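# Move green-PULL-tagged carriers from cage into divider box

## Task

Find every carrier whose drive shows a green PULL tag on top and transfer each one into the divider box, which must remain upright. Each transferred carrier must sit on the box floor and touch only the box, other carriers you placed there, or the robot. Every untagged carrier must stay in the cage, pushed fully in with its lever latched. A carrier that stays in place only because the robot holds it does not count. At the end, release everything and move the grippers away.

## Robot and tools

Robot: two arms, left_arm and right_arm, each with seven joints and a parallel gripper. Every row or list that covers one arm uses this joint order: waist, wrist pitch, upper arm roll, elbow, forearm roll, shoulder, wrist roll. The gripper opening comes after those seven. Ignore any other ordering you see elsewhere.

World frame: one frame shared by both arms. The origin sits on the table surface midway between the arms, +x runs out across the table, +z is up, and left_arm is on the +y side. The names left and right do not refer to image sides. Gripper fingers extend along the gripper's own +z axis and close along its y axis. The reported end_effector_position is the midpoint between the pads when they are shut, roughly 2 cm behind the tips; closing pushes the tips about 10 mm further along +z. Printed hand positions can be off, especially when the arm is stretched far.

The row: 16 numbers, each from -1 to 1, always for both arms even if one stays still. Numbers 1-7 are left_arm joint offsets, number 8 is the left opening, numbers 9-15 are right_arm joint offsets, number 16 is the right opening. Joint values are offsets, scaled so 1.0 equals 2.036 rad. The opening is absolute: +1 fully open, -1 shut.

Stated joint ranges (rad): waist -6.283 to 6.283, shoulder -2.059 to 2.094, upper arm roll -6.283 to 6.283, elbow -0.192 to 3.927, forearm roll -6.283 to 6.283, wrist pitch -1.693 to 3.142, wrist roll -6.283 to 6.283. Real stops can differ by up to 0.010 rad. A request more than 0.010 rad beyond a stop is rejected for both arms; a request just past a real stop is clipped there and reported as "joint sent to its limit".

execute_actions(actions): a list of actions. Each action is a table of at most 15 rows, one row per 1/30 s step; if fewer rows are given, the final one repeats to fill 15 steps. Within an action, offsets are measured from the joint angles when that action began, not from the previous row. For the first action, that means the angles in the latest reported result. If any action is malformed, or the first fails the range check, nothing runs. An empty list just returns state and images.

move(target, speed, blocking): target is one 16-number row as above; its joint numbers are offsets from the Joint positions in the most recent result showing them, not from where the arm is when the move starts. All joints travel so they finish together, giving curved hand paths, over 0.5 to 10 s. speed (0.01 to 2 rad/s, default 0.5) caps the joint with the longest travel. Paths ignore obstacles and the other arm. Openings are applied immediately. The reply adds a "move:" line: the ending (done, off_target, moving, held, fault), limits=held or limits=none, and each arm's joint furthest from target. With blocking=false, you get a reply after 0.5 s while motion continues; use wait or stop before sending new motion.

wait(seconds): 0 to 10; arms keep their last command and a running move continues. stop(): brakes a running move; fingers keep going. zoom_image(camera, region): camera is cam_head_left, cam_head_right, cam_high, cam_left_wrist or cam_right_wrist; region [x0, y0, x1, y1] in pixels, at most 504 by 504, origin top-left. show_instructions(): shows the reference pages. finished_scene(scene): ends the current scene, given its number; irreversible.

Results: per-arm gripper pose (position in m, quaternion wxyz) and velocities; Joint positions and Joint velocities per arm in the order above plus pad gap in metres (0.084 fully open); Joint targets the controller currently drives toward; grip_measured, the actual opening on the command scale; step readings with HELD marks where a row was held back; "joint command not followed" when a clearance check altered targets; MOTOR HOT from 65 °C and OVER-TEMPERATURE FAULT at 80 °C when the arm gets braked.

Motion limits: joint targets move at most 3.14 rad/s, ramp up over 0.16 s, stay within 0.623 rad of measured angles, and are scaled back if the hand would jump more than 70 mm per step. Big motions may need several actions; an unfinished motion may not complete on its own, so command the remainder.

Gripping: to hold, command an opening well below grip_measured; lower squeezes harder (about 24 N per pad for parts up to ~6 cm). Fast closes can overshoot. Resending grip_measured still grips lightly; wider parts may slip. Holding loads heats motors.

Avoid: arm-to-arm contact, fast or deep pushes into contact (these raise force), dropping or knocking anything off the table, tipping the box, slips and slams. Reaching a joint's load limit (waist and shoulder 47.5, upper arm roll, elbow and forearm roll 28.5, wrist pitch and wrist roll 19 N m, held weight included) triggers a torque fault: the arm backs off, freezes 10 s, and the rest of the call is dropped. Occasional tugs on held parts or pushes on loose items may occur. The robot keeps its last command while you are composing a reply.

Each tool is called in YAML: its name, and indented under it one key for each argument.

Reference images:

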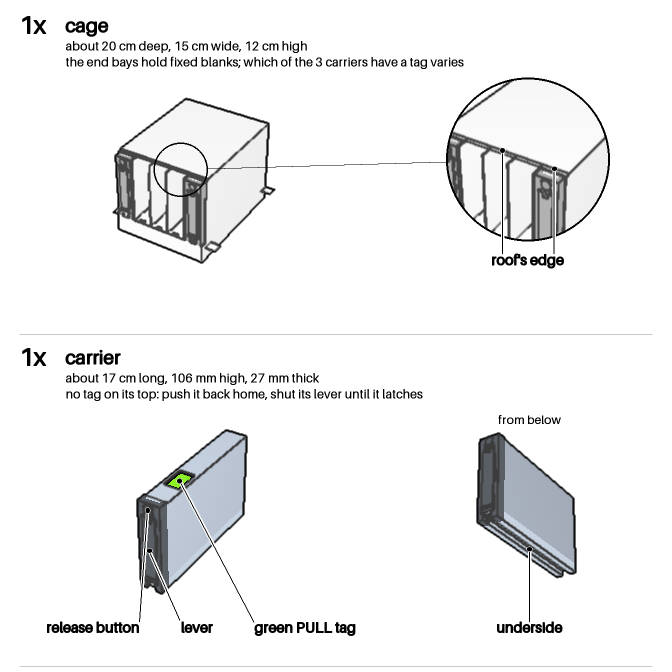

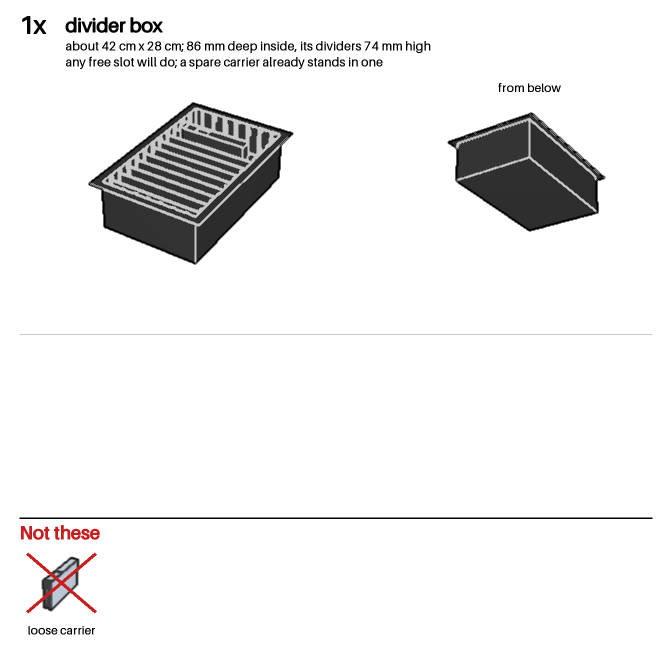

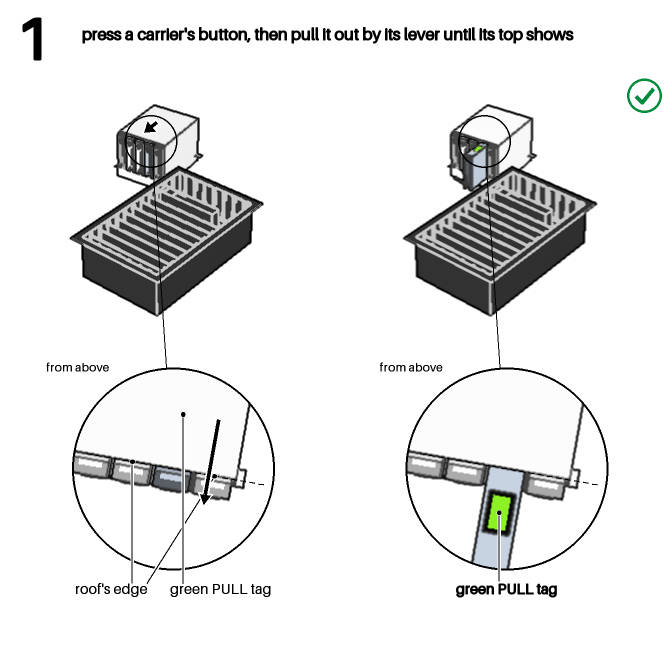

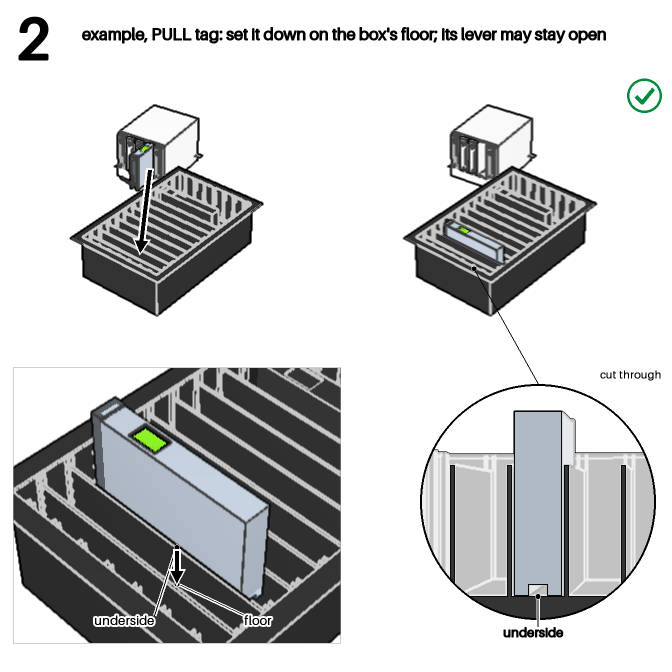

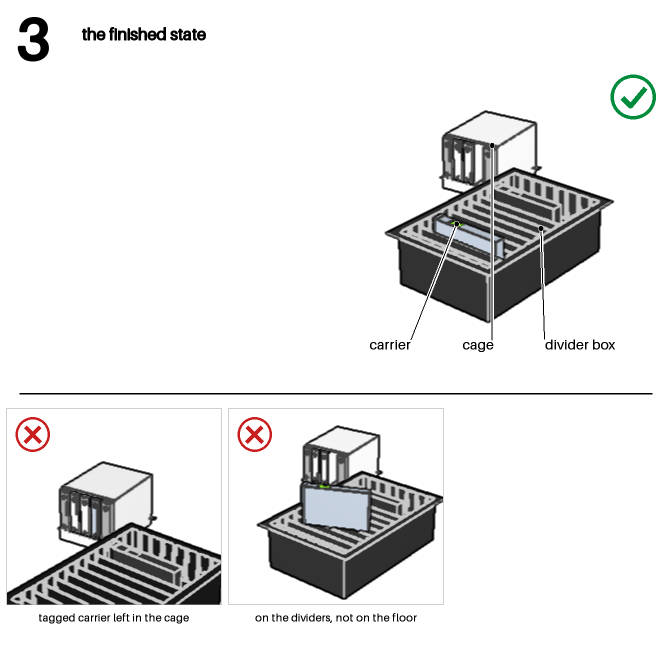

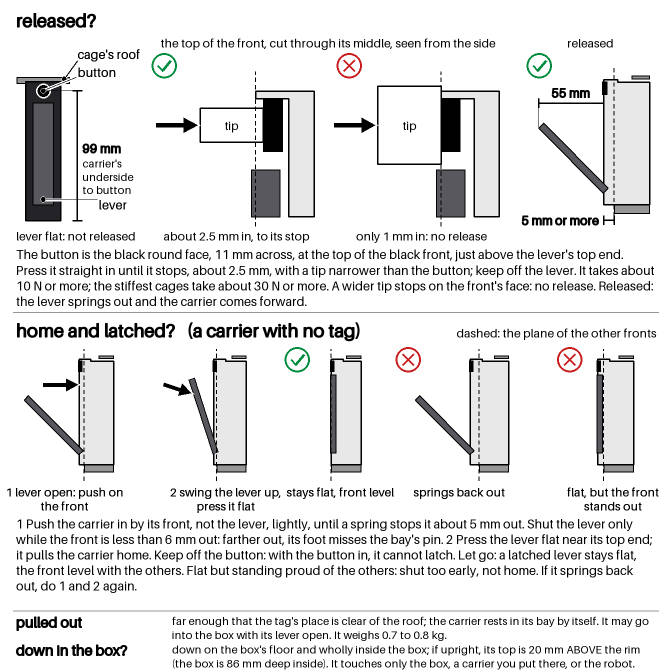

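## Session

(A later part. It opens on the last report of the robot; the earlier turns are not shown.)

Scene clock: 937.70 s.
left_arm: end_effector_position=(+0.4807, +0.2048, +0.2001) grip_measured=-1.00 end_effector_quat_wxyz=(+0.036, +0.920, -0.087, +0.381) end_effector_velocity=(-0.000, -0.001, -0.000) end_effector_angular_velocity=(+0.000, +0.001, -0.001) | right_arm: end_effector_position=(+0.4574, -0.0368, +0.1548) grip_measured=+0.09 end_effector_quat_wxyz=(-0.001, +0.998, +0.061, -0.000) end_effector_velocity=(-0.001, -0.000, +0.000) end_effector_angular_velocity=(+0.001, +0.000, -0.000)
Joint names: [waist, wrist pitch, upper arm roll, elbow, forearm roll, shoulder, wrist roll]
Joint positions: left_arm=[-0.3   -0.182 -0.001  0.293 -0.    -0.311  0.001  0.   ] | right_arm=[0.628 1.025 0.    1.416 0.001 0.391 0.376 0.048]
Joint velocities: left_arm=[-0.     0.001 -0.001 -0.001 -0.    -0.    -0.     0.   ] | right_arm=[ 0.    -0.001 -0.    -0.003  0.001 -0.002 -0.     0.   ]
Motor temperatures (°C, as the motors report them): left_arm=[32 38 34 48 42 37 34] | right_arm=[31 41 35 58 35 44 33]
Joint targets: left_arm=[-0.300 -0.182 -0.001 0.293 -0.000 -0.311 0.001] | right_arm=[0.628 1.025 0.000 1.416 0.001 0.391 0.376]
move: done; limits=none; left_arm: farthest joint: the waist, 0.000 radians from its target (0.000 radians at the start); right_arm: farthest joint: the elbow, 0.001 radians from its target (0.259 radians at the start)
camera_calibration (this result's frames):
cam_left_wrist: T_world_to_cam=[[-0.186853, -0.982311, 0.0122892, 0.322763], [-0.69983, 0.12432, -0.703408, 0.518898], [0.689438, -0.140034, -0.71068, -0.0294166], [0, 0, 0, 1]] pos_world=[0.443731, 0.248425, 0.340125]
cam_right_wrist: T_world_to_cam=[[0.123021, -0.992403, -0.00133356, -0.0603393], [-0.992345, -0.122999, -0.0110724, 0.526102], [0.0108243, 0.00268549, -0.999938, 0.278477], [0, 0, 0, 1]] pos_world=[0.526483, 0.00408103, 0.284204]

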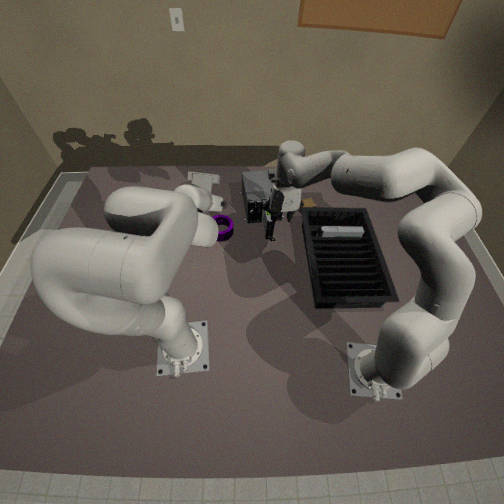

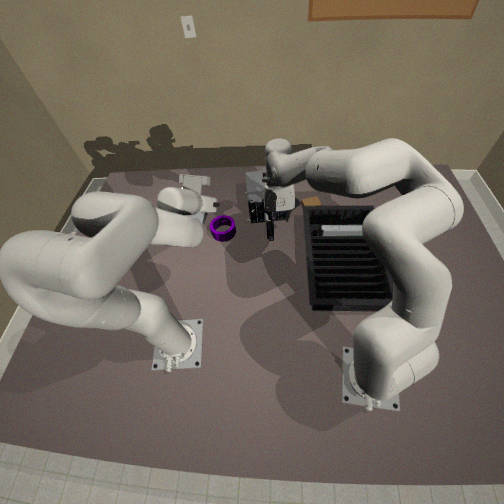

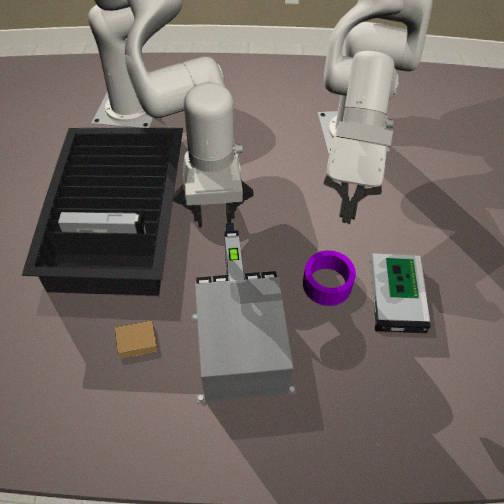

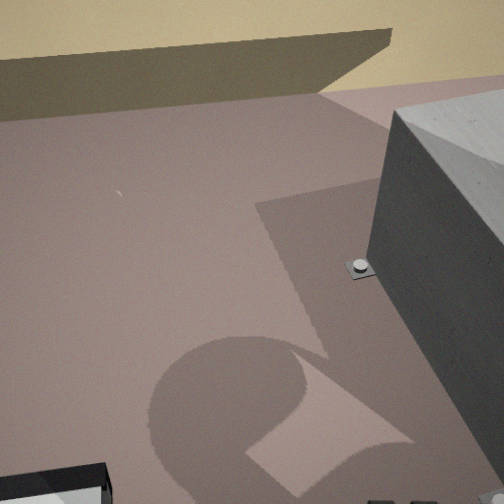

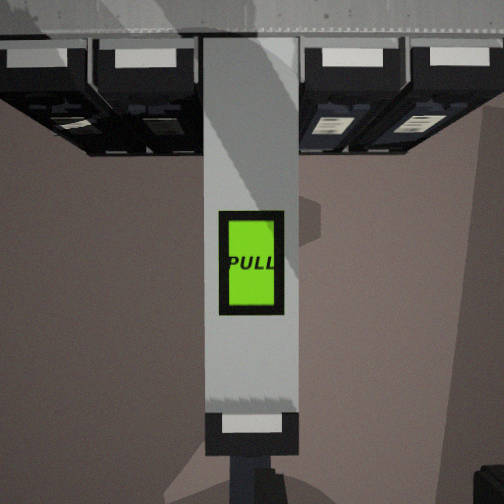

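move:
  target: [0,0,0,0,0,0,0,-1,0.0324,-0.0551,0,-0.0372,0,0.0178,0.0329,-1]
  speed: 0.3

Scene clock: 1000.93 s.
left_arm: end_effector_position=(+0.4807, +0.2048, +0.2001) grip_measured=-1.00 end_effector_quat_wxyz=(+0.036, +0.920, -0.087, +0.381) end_effector_velocity=(-0.000, +0.000, -0.001) end_effector_angular_velocity=(-0.001, +0.002, +0.001) | right_arm: end_effector_position=(+0.4340, -0.0076, +0.1126) grip_measured=-1.00 end_effector_quat_wxyz=(-0.001, +0.998, +0.060, -0.000) end_effector_velocity=(-0.003, +0.001, -0.003) end_effector_angular_velocity=(-0.002, +0.005, +0.003)
Joint names: [waist, wrist pitch, upper arm roll, elbow, forearm roll, shoulder, wrist roll]
Joint positions: left_arm=[-0.3   -0.182 -0.001  0.293 -0.    -0.311  0.001  0.   ] | right_arm=[0.694 0.913 0.    1.341 0.001 0.427 0.443 0.   ]
Joint velocities: left_arm=[ 0.001  0.001 -0.    -0.001 -0.     0.    -0.001  0.   ] | right_arm=[ 0.002 -0.002  0.003 -0.004  0.     0.002  0.001  0.   ]
Motor temperatures (°C, as the motors report them): left_arm=[32 38 34 48 42 37 34] | right_arm=[31 38 35 57 35 43 33]
Joint targets: left_arm=[-0.300 -0.182 -0.001 0.293 -0.000 -0.311 0.001] | right_arm=[0.694 0.913 0.000 1.341 0.001 0.428 0.443]
move: done; limits=none; left_arm: farthest joint: the waist, 0.000 radians from its target (0.000 radians at the start); right_arm: farthest joint: the elbow, 0.001 radians from its target (0.076 radians at the start)
camera_calibration (this result's frames):
cam_left_wrist: T_world_to_cam=[[-0.186853, -0.982311, 0.0122893, 0.322763], [-0.69983, 0.12432, -0.703408, 0.518898], [0.689437, -0.140034, -0.71068, -0.0294165], [0, 0, 0, 1]] pos_world=[0.443731, 0.248425, 0.340125]
cam_right_wrist: T_world_to_cam=[[0.121544, -0.992585, -0.00142207, -0.0278765], [-0.992521, -0.121519, -0.011616, 0.50612], [0.0113571, 0.0028233, -0.999932, 0.236235], [0, 0, 0, 1]] pos_world=[0.503041, 0.0331668, 0.242058]

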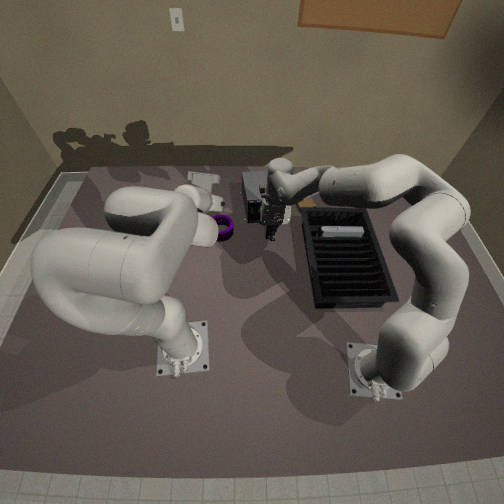

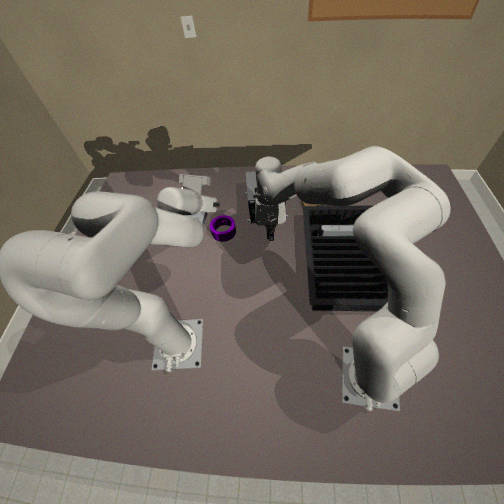

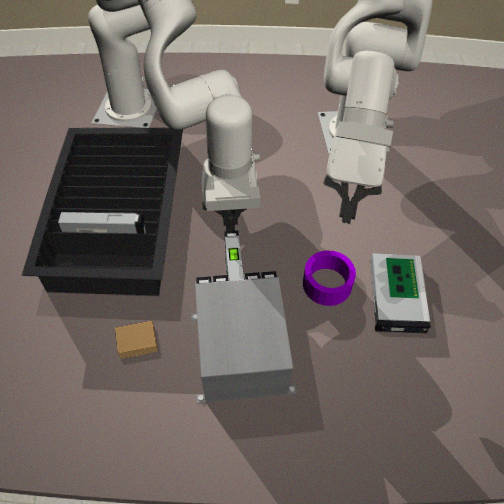

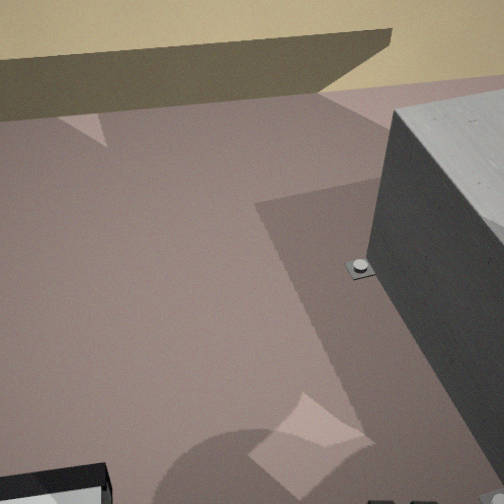

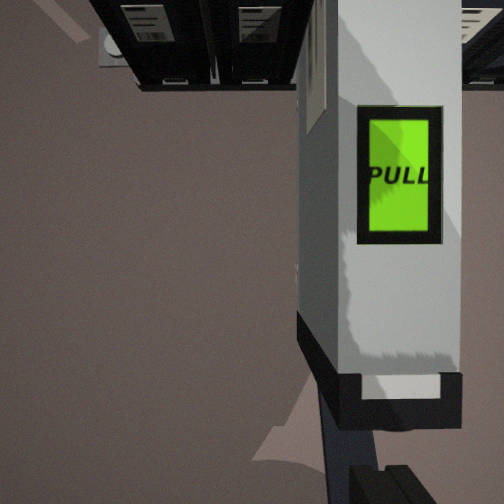

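execute_actions:
  actions: []

Scene clock: 1018.40 s.
left_arm: end_effector_position=(+0.4807, +0.2048, +0.2001) grip_measured=-1.00 end_effector_quat_wxyz=(+0.036, +0.920, -0.087, +0.381) end_effector_velocity=(-0.000, -0.000, -0.000) end_effector_angular_velocity=(-0.000, +0.000, -0.000) | right_arm: end_effector_position=(+0.4337, -0.0075, +0.1123) grip_measured=-1.00 end_effector_quat_wxyz=(-0.001, +0.998, +0.060, -0.000) end_effector_velocity=(+0.001, -0.000, +0.001) end_effector_angular_velocity=(+0.001, -0.001, -0.002)
Joint names: [waist, wrist pitch, upper arm roll, elbow, forearm roll, shoulder, wrist roll]
Joint positions: left_arm=[-0.3   -0.182 -0.001  0.293 -0.    -0.311  0.001  0.   ] | right_arm=[0.694 0.913 0.    1.341 0.001 0.428 0.443 0.   ]
Joint velocities: left_arm=[-0. -0.  0.  0.  0.  0. -0.  0.] | right_arm=[-0.002  0.    -0.     0.001  0.001 -0.001 -0.     0.   ]
Motor temperatures (°C, as the motors report them): left_arm=[32 38 34 48 42 37 34] | right_arm=[31 38 35 57 35 43 33]
Joint targets: left_arm=[-0.300 -0.182 -0.001 0.293 -0.000 -0.311 0.001] | right_arm=[0.694 0.913 0.000 1.341 0.001 0.428 0.443]
camera_calibration (this result's frames):
cam_left_wrist: T_world_to_cam=[[-0.186853, -0.982311, 0.0122892, 0.322763], [-0.69983, 0.12432, -0.703408, 0.518898], [0.689437, -0.140034, -0.71068, -0.0294166], [0, 0, 0, 1]] pos_world=[0.443731, 0.248425, 0.340125]
cam_right_wrist: T_world_to_cam=[[0.121875, -0.992545, -0.00130634, -0.0278396], [-0.992485, -0.121853, -0.0112104, 0.505819], [0.0109676, 0.00266279, -0.999936, 0.236133], [0, 0, 0, 1]] pos_world=[0.502821, 0.0333748, 0.241752]

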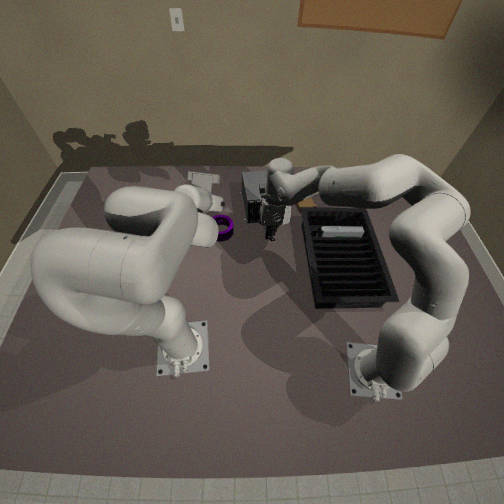

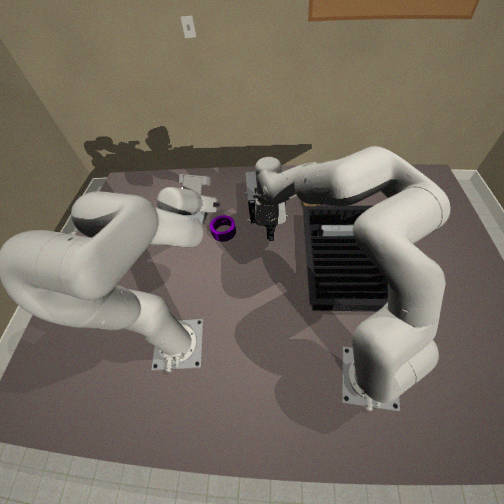

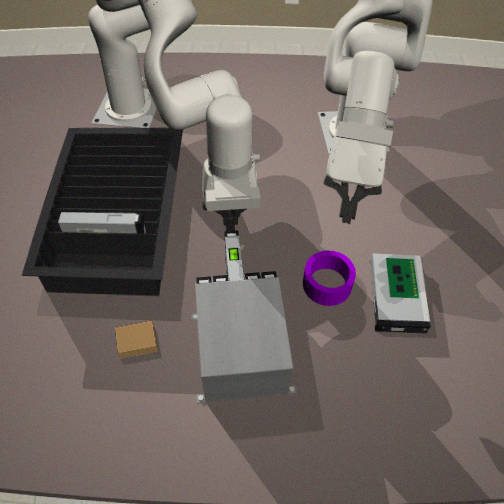

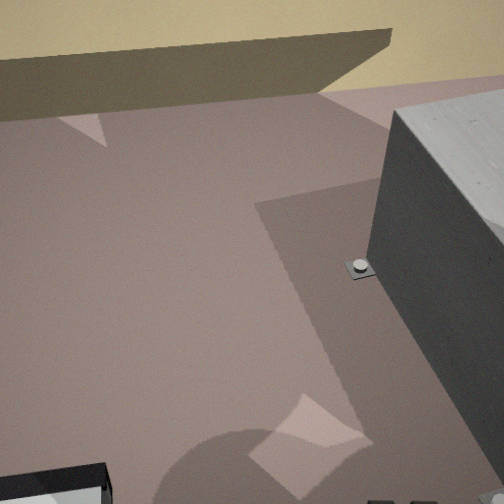

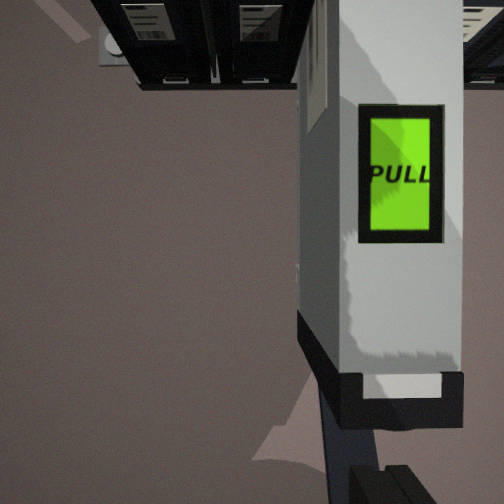

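move:
  target: [0,0,0,0,0,0,0,-1, -0.008,0.0183,0,0.0495,0,0.0316,-0.008,-1]
  speed: 0.04

Scene clock: 1032.83 s.
left_arm: end_effector_position=(+0.4807, +0.2048, +0.2001) grip_measured=-1.00 end_effector_quat_wxyz=(+0.036, +0.920, -0.087, +0.381) end_effector_velocity=(+0.000, +0.001, +0.000) end_effector_angular_velocity=(+0.000, -0.001, +0.001) | right_arm: end_effector_position=(+0.4509, -0.0050, +0.1111) grip_measured=-1.00 end_effector_quat_wxyz=(+0.003, +0.998, +0.062, -0.009) end_effector_velocity=(+0.001, -0.001, +0.000) end_effector_angular_velocity=(-0.000, +0.002, -0.003)
Joint names: [waist, wrist pitch, upper arm roll, elbow, forearm roll, shoulder, wrist roll]
Joint positions: left_arm=[-0.3   -0.182 -0.001  0.293 -0.    -0.311  0.001  0.   ] | right_arm=[0.679 0.967 0.003 1.441 0.002 0.492 0.427 0.   ]
Joint velocities: left_arm=[-0.    -0.001  0.002  0.     0.     0.     0.001  0.   ] | right_arm=[-0.001  0.004 -0.001  0.003  0.002  0.002 -0.     0.   ]
Motor temperatures (°C, as the motors report them): left_arm=[32 38 34 48 42 37 34] | right_arm=[31 38 35 58 35 43 33]
Joint targets: left_arm=[-0.300 -0.182 -0.001 0.293 -0.000 -0.311 0.001] | right_arm=[0.678 0.950 0.000 1.442 0.001 0.492 0.427]
move: off_target (right_arm); limits=none; left_arm: farthest joint: the waist, 0.000 radians from its target (0.000 radians at the start); right_arm: farthest joint: the wrist pitch, 0.017 radians from its target (0.037 radians at the start)
camera_calibration (this result's frames):
cam_left_wrist: T_world_to_cam=[[-0.186853, -0.982311, 0.0122892, 0.322763], [-0.69983, 0.12432, -0.703408, 0.518898], [0.689437, -0.140034, -0.71068, -0.0294165], [0, 0, 0, 1]] pos_world=[0.44373, 0.248425, 0.340125]
cam_right_wrist: T_world_to_cam=[[0.125141, -0.992127, 0.00480387, -0.0296644], [-0.992123, -0.12511, 0.00630921, 0.520961], [-0.00565853, -0.00555557, -0.999969, 0.242131], [0, 0, 0, 1]] pos_world=[0.52194, 0.0370916, 0.238979]

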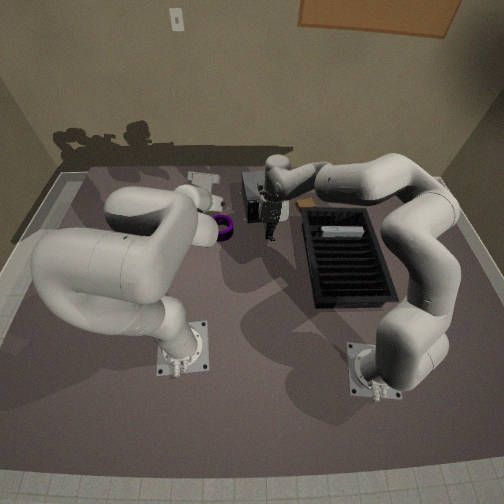

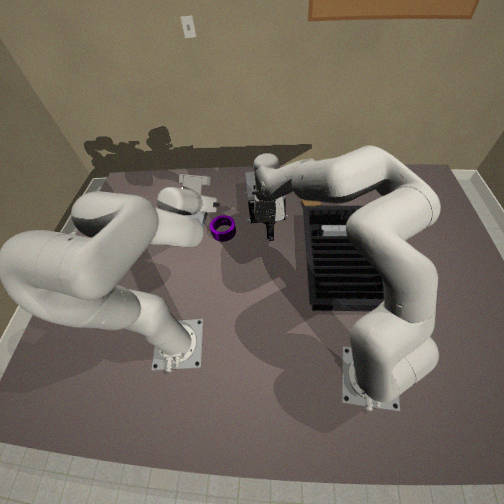

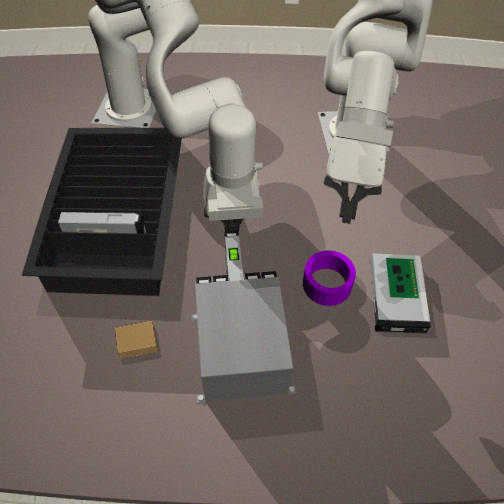

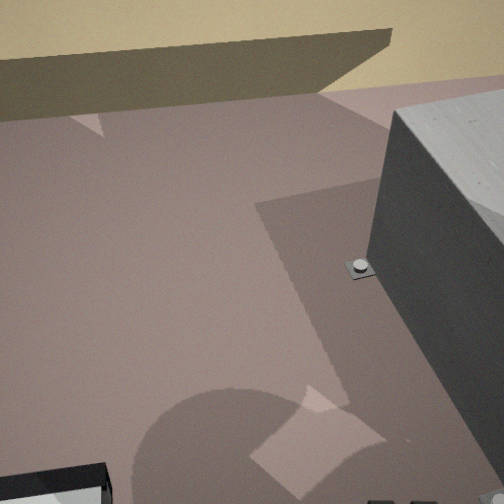

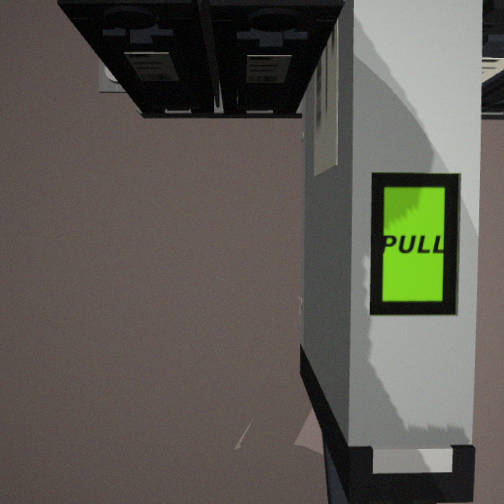

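move:
  target: [0,0,0,0,0,0,0,-1, -0.0045,0.002,0,0.026,0,0.0167,-0.004,-1]
  speed: 0.02

Scene clock: 1043.43 s.
left_arm: end_effector_position=(+0.4807, +0.2048, +0.2001) grip_measured=-1.00 end_effector_quat_wxyz=(+0.036, +0.920, -0.087, +0.381) end_effector_velocity=(-0.000, -0.001, -0.000) end_effector_angular_velocity=(+0.001, +0.001, -0.003) | right_arm: end_effector_position=(+0.4656, -0.0024, +0.1117) grip_measured=-1.00 end_effector_quat_wxyz=(-0.000, +0.998, +0.061, -0.003) end_effector_velocity=(+0.001, +0.000, +0.001) end_effector_angular_velocity=(-0.001, -0.001, +0.002)
Joint names: [waist, wrist pitch, upper arm roll, elbow, forearm roll, shoulder, wrist roll]
Joint positions: left_arm=[-0.3   -0.182 -0.001  0.293 -0.    -0.311  0.001  0.   ] | right_arm=[0.67  0.971 0.003 1.493 0.002 0.526 0.419 0.   ]
Joint velocities: left_arm=[-0.001  0.002 -0.002  0.001 -0.     0.     0.     0.   ] | right_arm=[ 0.     0.001 -0.     0.002 -0.002  0.    -0.     0.   ]
Motor temperatures (°C, as the motors report them): left_arm=[32 38 34 48 42 37 34] | right_arm=[31 43 37 63 35 43 33]
Joint targets: left_arm=[-0.300 -0.182 -0.001 0.293 -0.000 -0.311 0.001] | right_arm=[0.670 0.971 0.003 1.494 0.002 0.526 0.419]
move: done; limits=none; left_arm: farthest joint: the waist, 0.000 radians from its target (0.000 radians at the start); right_arm: farthest joint: the elbow, 0.001 radians from its target (0.053 radians at the start)
camera_calibration (this result's frames):
cam_left_wrist: T_world_to_cam=[[-0.186853, -0.982311, 0.0122891, 0.322763], [-0.69983, 0.12432, -0.703408, 0.518898], [0.689437, -0.140034, -0.71068, -0.0294165], [0, 0, 0, 1]] pos_world=[0.44373, 0.248425, 0.340125]
cam_right_wrist: T_world_to_cam=[[0.124069, -0.992273, -0.00126387, -0.0276699], [-0.992252, -0.124058, -0.00674886, 0.537397], [0.00653992, 0.0020914, -0.999976, 0.237198], [0, 0, 0, 1]] pos_world=[0.535115, 0.038716, 0.240784]

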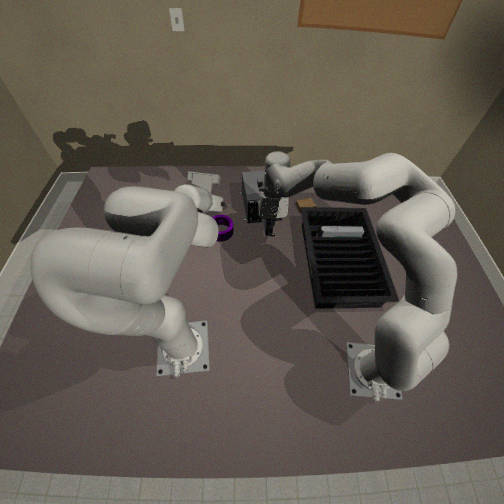

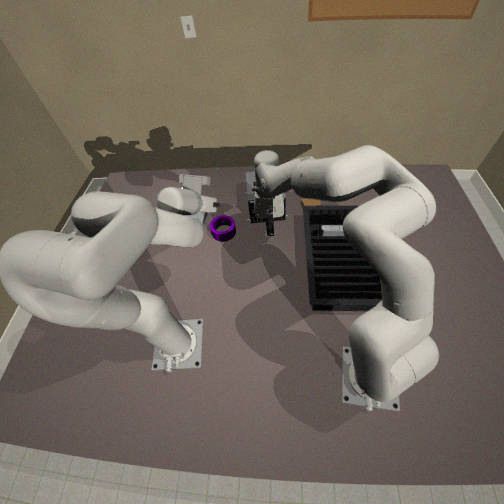

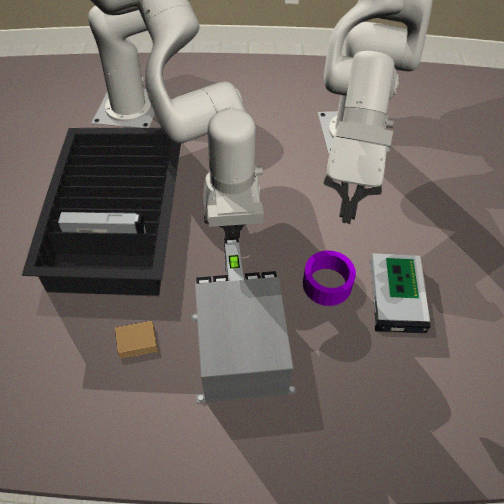

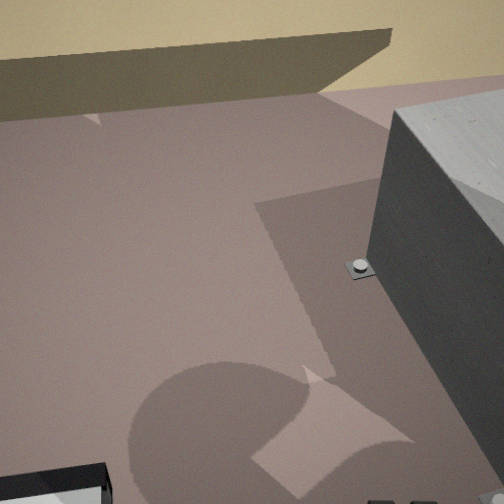

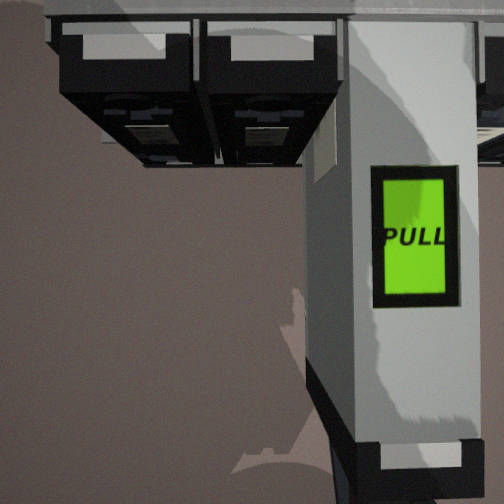

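move:
  target: [0,0,0,0,0,0,0,-1, 0.005,-0.012,0,-0.03,0,-0.03,0.005,-1]
  speed: 0.1

Scene clock: 1067.13 s.
left_arm: end_effector_position=(+0.4807, +0.2048, +0.2001) grip_measured=-1.00 end_effector_quat_wxyz=(+0.036, +0.920, -0.087, +0.381) end_effector_velocity=(+0.000, -0.000, +0.000) end_effector_angular_velocity=(-0.001, -0.001, +0.001) | right_arm: end_effector_position=(+0.4556, -0.0015, +0.1248) grip_measured=-1.00 end_effector_quat_wxyz=(-0.006, +0.998, +0.061, +0.008) end_effector_velocity=(-0.001, +0.000, +0.001) end_effector_angular_velocity=(+0.000, -0.000, +0.001)
Joint names: [waist, wrist pitch, upper arm roll, elbow, forearm roll, shoulder, wrist roll]
Joint positions: left_arm=[-0.3   -0.182 -0.001  0.293 -0.    -0.311  0.001  0.   ] | right_arm=[0.68  0.947 0.003 1.432 0.002 0.465 0.429 0.   ]
Joint velocities: left_arm=[-0.    -0.002 -0.    -0.     0.    -0.    -0.002  0.   ] | right_arm=[ 0.001  0.     0.    -0.001  0.    -0.002 -0.     0.   ]
Motor temperatures (°C, as the motors report them): left_arm=[32 38 34 48 42 37 34] | right_arm=[31 41 36 60 35 44 33]
Joint targets: left_arm=[-0.300 -0.182 -0.001 0.293 -0.000 -0.311 0.001] | right_arm=[0.680 0.947 0.003 1.432 0.002 0.465 0.429]
move: done; limits=none; left_arm: farthest joint: the waist, 0.000 radians from its target (0.000 radians at the start); right_arm: farthest joint: the elbow, 0.001 radians from its target (0.062 radians at the start)
camera_calibration (this result's frames):
cam_left_wrist: T_world_to_cam=[[-0.186853, -0.982311, 0.0122891, 0.322763], [-0.69983, 0.12432, -0.703408, 0.518898], [0.689437, -0.140034, -0.71068, -0.0294165], [0, 0, 0, 1]] pos_world=[0.44373, 0.248425, 0.340125]
cam_right_wrist: T_world_to_cam=[[0.124109, -0.992207, -0.0110786, -0.0243797], [-0.991896, -0.123749, -0.0287935, 0.530257], [0.0271982, 0.0145624, -0.999524, 0.240904], [0, 0, 0, 1]] pos_world=[0.522433, 0.0379209, 0.255787]

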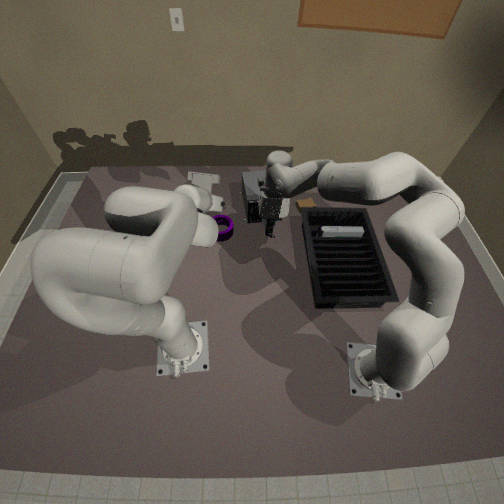

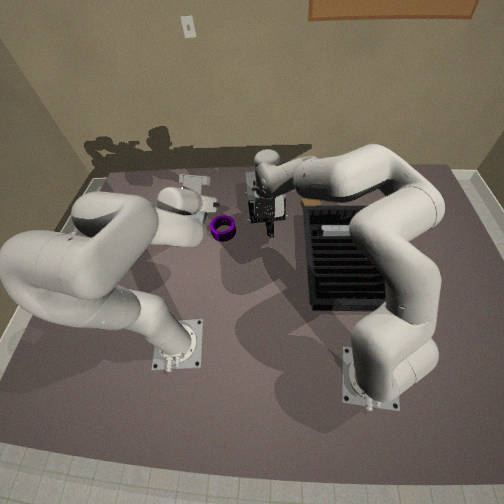

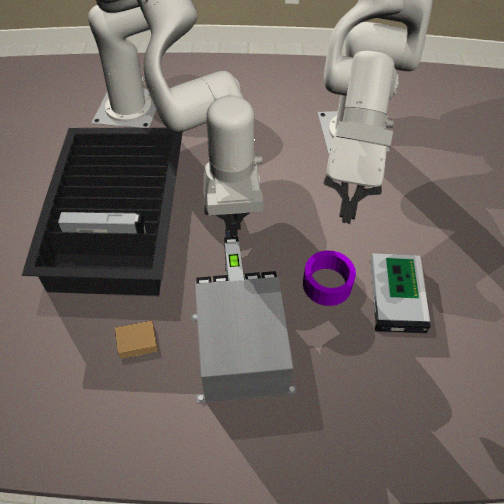

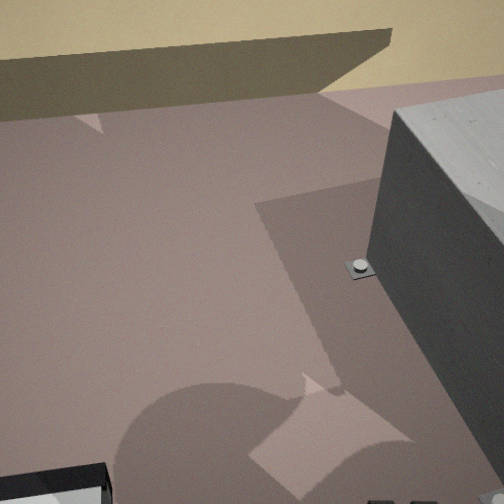

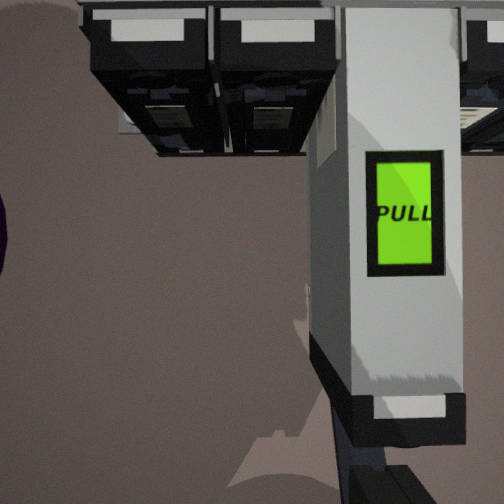

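move:
  target: [-0.1547,0.6238,0,0.6005,0,0.3627,-0.306,0.1, -0.776,0.0751,0,-0.4086,0,-0.474,-0.2107,-1]
  speed: 0.7

Scene clock: 1129.57 s.
left_arm: end_effector_position=(+0.5506, +0.0072, +0.1701) grip_measured=+0.09 end_effector_quat_wxyz=(+0.000, +0.998, +0.060, -0.000) end_effector_velocity=(+0.000, -0.001, +0.000) end_effector_angular_velocity=(-0.001, -0.000, -0.002) | right_arm: end_effector_position=(+0.1249, -0.5849, +0.2117) grip_measured=-1.00 end_effector_quat_wxyz=(-0.000, +0.871, -0.491, +0.000) end_effector_velocity=(-0.001, -0.000, -0.000) end_effector_angular_velocity=(+0.000, +0.000, -0.003)
Joint names: [waist, wrist pitch, upper arm roll, elbow, forearm roll, shoulder, wrist roll]
Joint positions: left_arm=[-0.615  1.088 -0.001  1.515 -0.     0.427 -0.622  0.048] | right_arm=[-0.899  1.1    0.003  0.601  0.002 -0.499  0.     0.   ]
Joint velocities: left_arm=[-0.     0.001 -0.002  0.003 -0.     0.002 -0.    -0.   ] | right_arm=[-0.003  0.    -0.001 -0.002 -0.001 -0.002 -0.     0.   ]
Motor temperatures (°C, as the motors report them): left_arm=[32 38 34 49 42 37 34] | right_arm=[31 39 35 58 35 44 33]
Joint targets: left_arm=[-0.615 1.088 -0.001 1.515 -0.000 0.427 -0.622] | right_arm=[-0.900 1.100 0.003 0.601 0.002 -0.500 -0.000]
move: done; limits=none; left_arm: farthest joint: the waist, 0.000 radians from its target (0.315 radians at the start); right_arm: farthest joint: the waist, 0.001 radians from its target (1.580 radians at the start)
camera_calibration (this result's frames):
cam_left_wrist: T_world_to_cam=[[0.128533, -0.991658, 0.0096416, -0.0310527], [-0.991695, -0.128482, 0.00577925, 0.613171], [-0.00449227, -0.0103044, -0.999937, 0.303815], [0, 0, 0, 1]] pos_world=[0.613435, 0.0511182, 0.300551]
cam_right_wrist: T_world_to_cam=[[-0.85502, -0.518595, -0.000678078, -0.16405], [-0.518551, 0.854963, -0.0119841, 0.642335], [0.0067946, -0.00989498, -0.999928, 0.333571], [0, 0, 0, 1]] pos_world=[0.190551, -0.630948, 0.341134]

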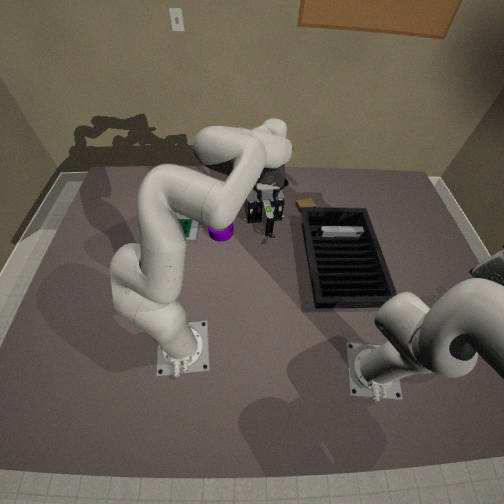

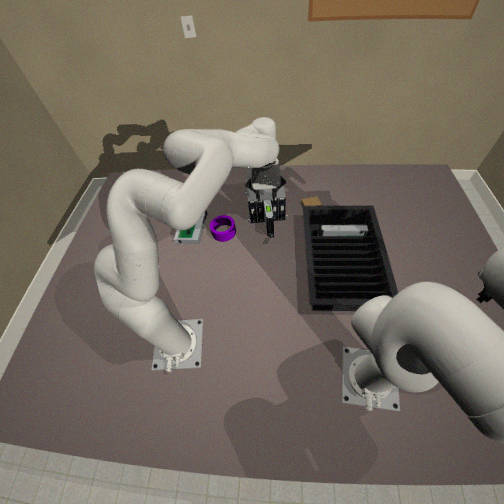

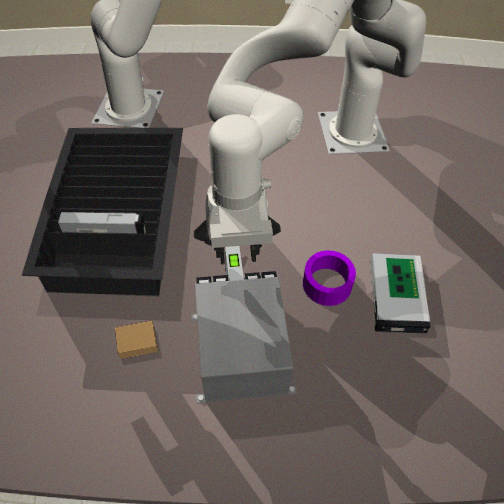

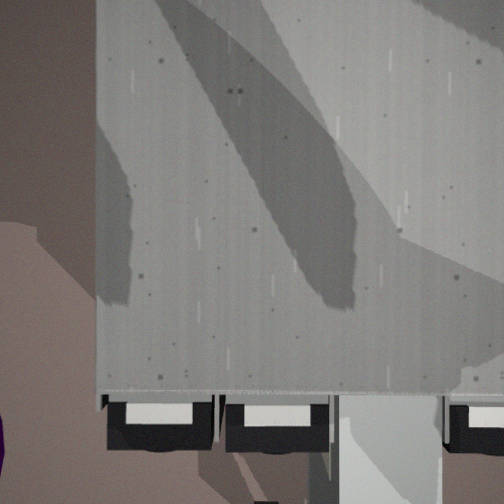

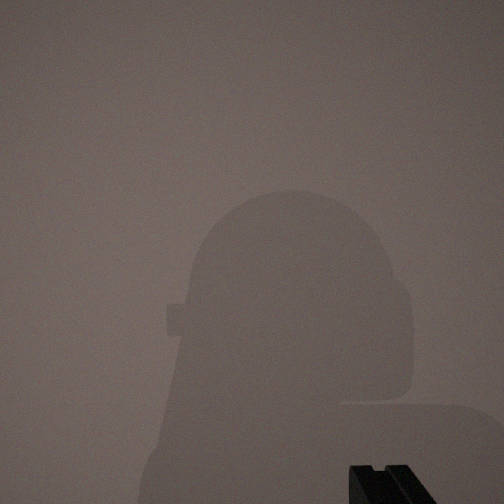

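zoom_image:
  camera: "cam_high"
  region: [170,200,310,310]

Region (170, 200, 310, 310) of cam_high's 504x504 image, scaled by 3.600, with more detail than that image has; it fills the top 396 rows of this view, and the rest is white.

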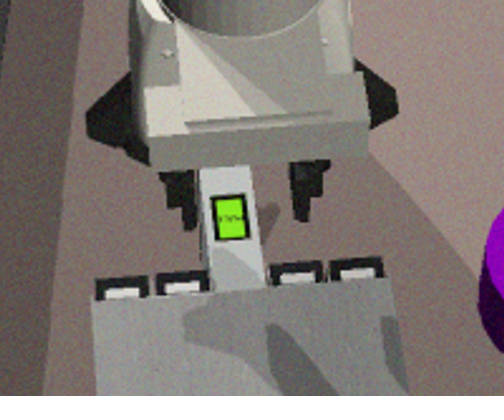

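move:
  target: [-0.0019,-0.0737,0,-0.0343,0,0.0394,-0.0021,0.1, 0,0,0,0,0,0,0,-1]
  speed: 0.12

zoom_image:
  camera: "cam_high"
  region: [170,200,310,310]

Scene clock: 1153.63 s.
left_arm: end_effector_position=(+0.5507, +0.0041, +0.1061) grip_measured=+0.09 end_effector_quat_wxyz=(+0.000, +0.998, +0.060, -0.001) end_effector_velocity=(+0.001, +0.000, -0.001) end_effector_angular_velocity=(-0.000, -0.002, +0.002) | right_arm: end_effector_position=(+0.1249, -0.5849, +0.2117) grip_measured=-1.00 end_effector_quat_wxyz=(-0.000, +0.871, -0.491, +0.000) end_effector_velocity=(-0.000, +0.000, -0.000) end_effector_angular_velocity=(+0.000, +0.001, -0.000)
Joint names: [waist, wrist pitch, upper arm roll, elbow, forearm roll, shoulder, wrist roll]
Joint positions: left_arm=[-0.619  0.939 -0.001  1.445 -0.001  0.507 -0.626  0.048] | right_arm=[-0.899  1.1    0.003  0.601  0.002 -0.499  0.     0.   ]
Joint velocities: left_arm=[-0.    -0.004  0.002 -0.001 -0.     0.001 -0.001  0.   ] | right_arm=[-0.     0.001 -0.     0.    -0.001  0.    -0.     0.   ]
Motor temperatures (°C, as the motors report them): left_arm=[32 37 34 51 42 39 34] | right_arm=[31 38 35 59 35 41 33]
Joint targets: left_arm=[-0.619 0.938 -0.001 1.445 -0.000 0.507 -0.626] | right_arm=[-0.899 1.100 0.003 0.601 0.002 -0.499 0.000]
move: done; limits=none; left_arm: farthest joint: the forearm roll, 0.001 radians from its target (0.000 radians at the start); right_arm: farthest joint: the waist, 0.000 radians from its target (0.001 radians at the start)
camera_calibration (this result's frames):
cam_left_wrist: T_world_to_cam=[[0.128458, -0.99167, 0.00942539, -0.0334235], [-0.991701, -0.128399, 0.00660778, 0.613086], [-0.00534253, -0.010196, -0.999934, 0.240218], [0, 0, 0, 1]] pos_world=[0.613575, 0.0480239, 0.236466]
cam_right_wrist: T_world_to_cam=[[-0.855021, -0.518594, -0.00067843, -0.164049], [-0.518549, 0.854964, -0.0119845, 0.642336], [0.00679513, -0.00989522, -0.999928, 0.333571], [0, 0, 0, 1]] pos_world=[0.190551, -0.630948, 0.341134]

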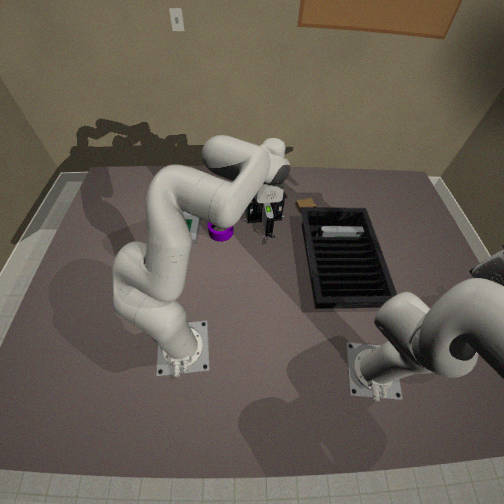

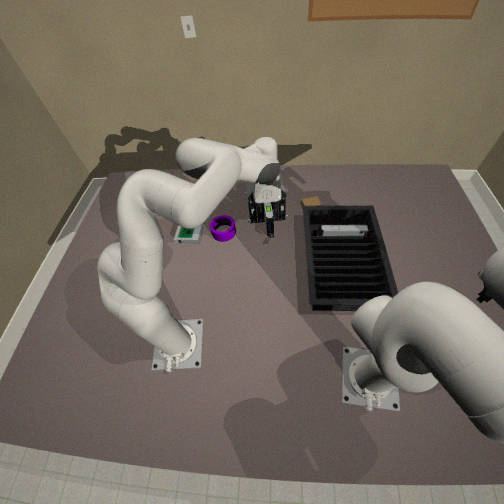

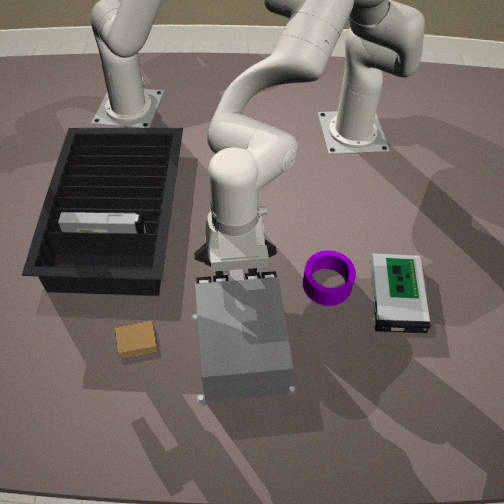

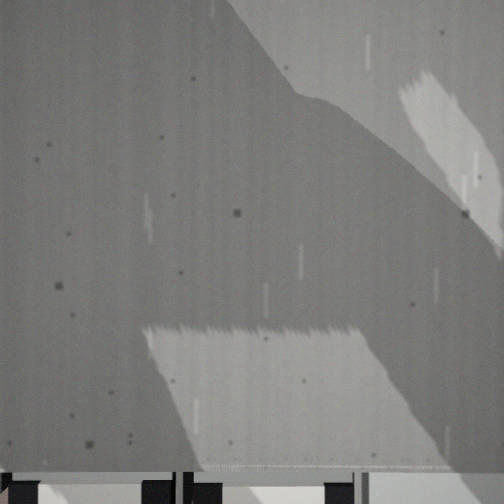

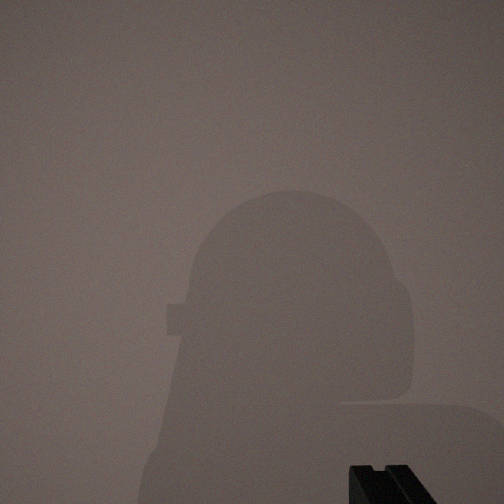

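Region (170, 200, 310, 310) of cam_high's 504x504 image, scaled by 3.600, with more detail than that image has; it fills the top 396 rows of this view, and the rest is white.

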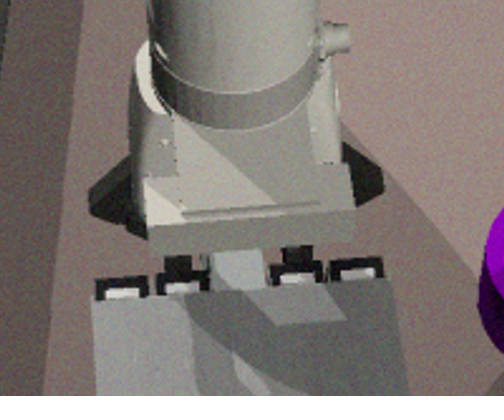

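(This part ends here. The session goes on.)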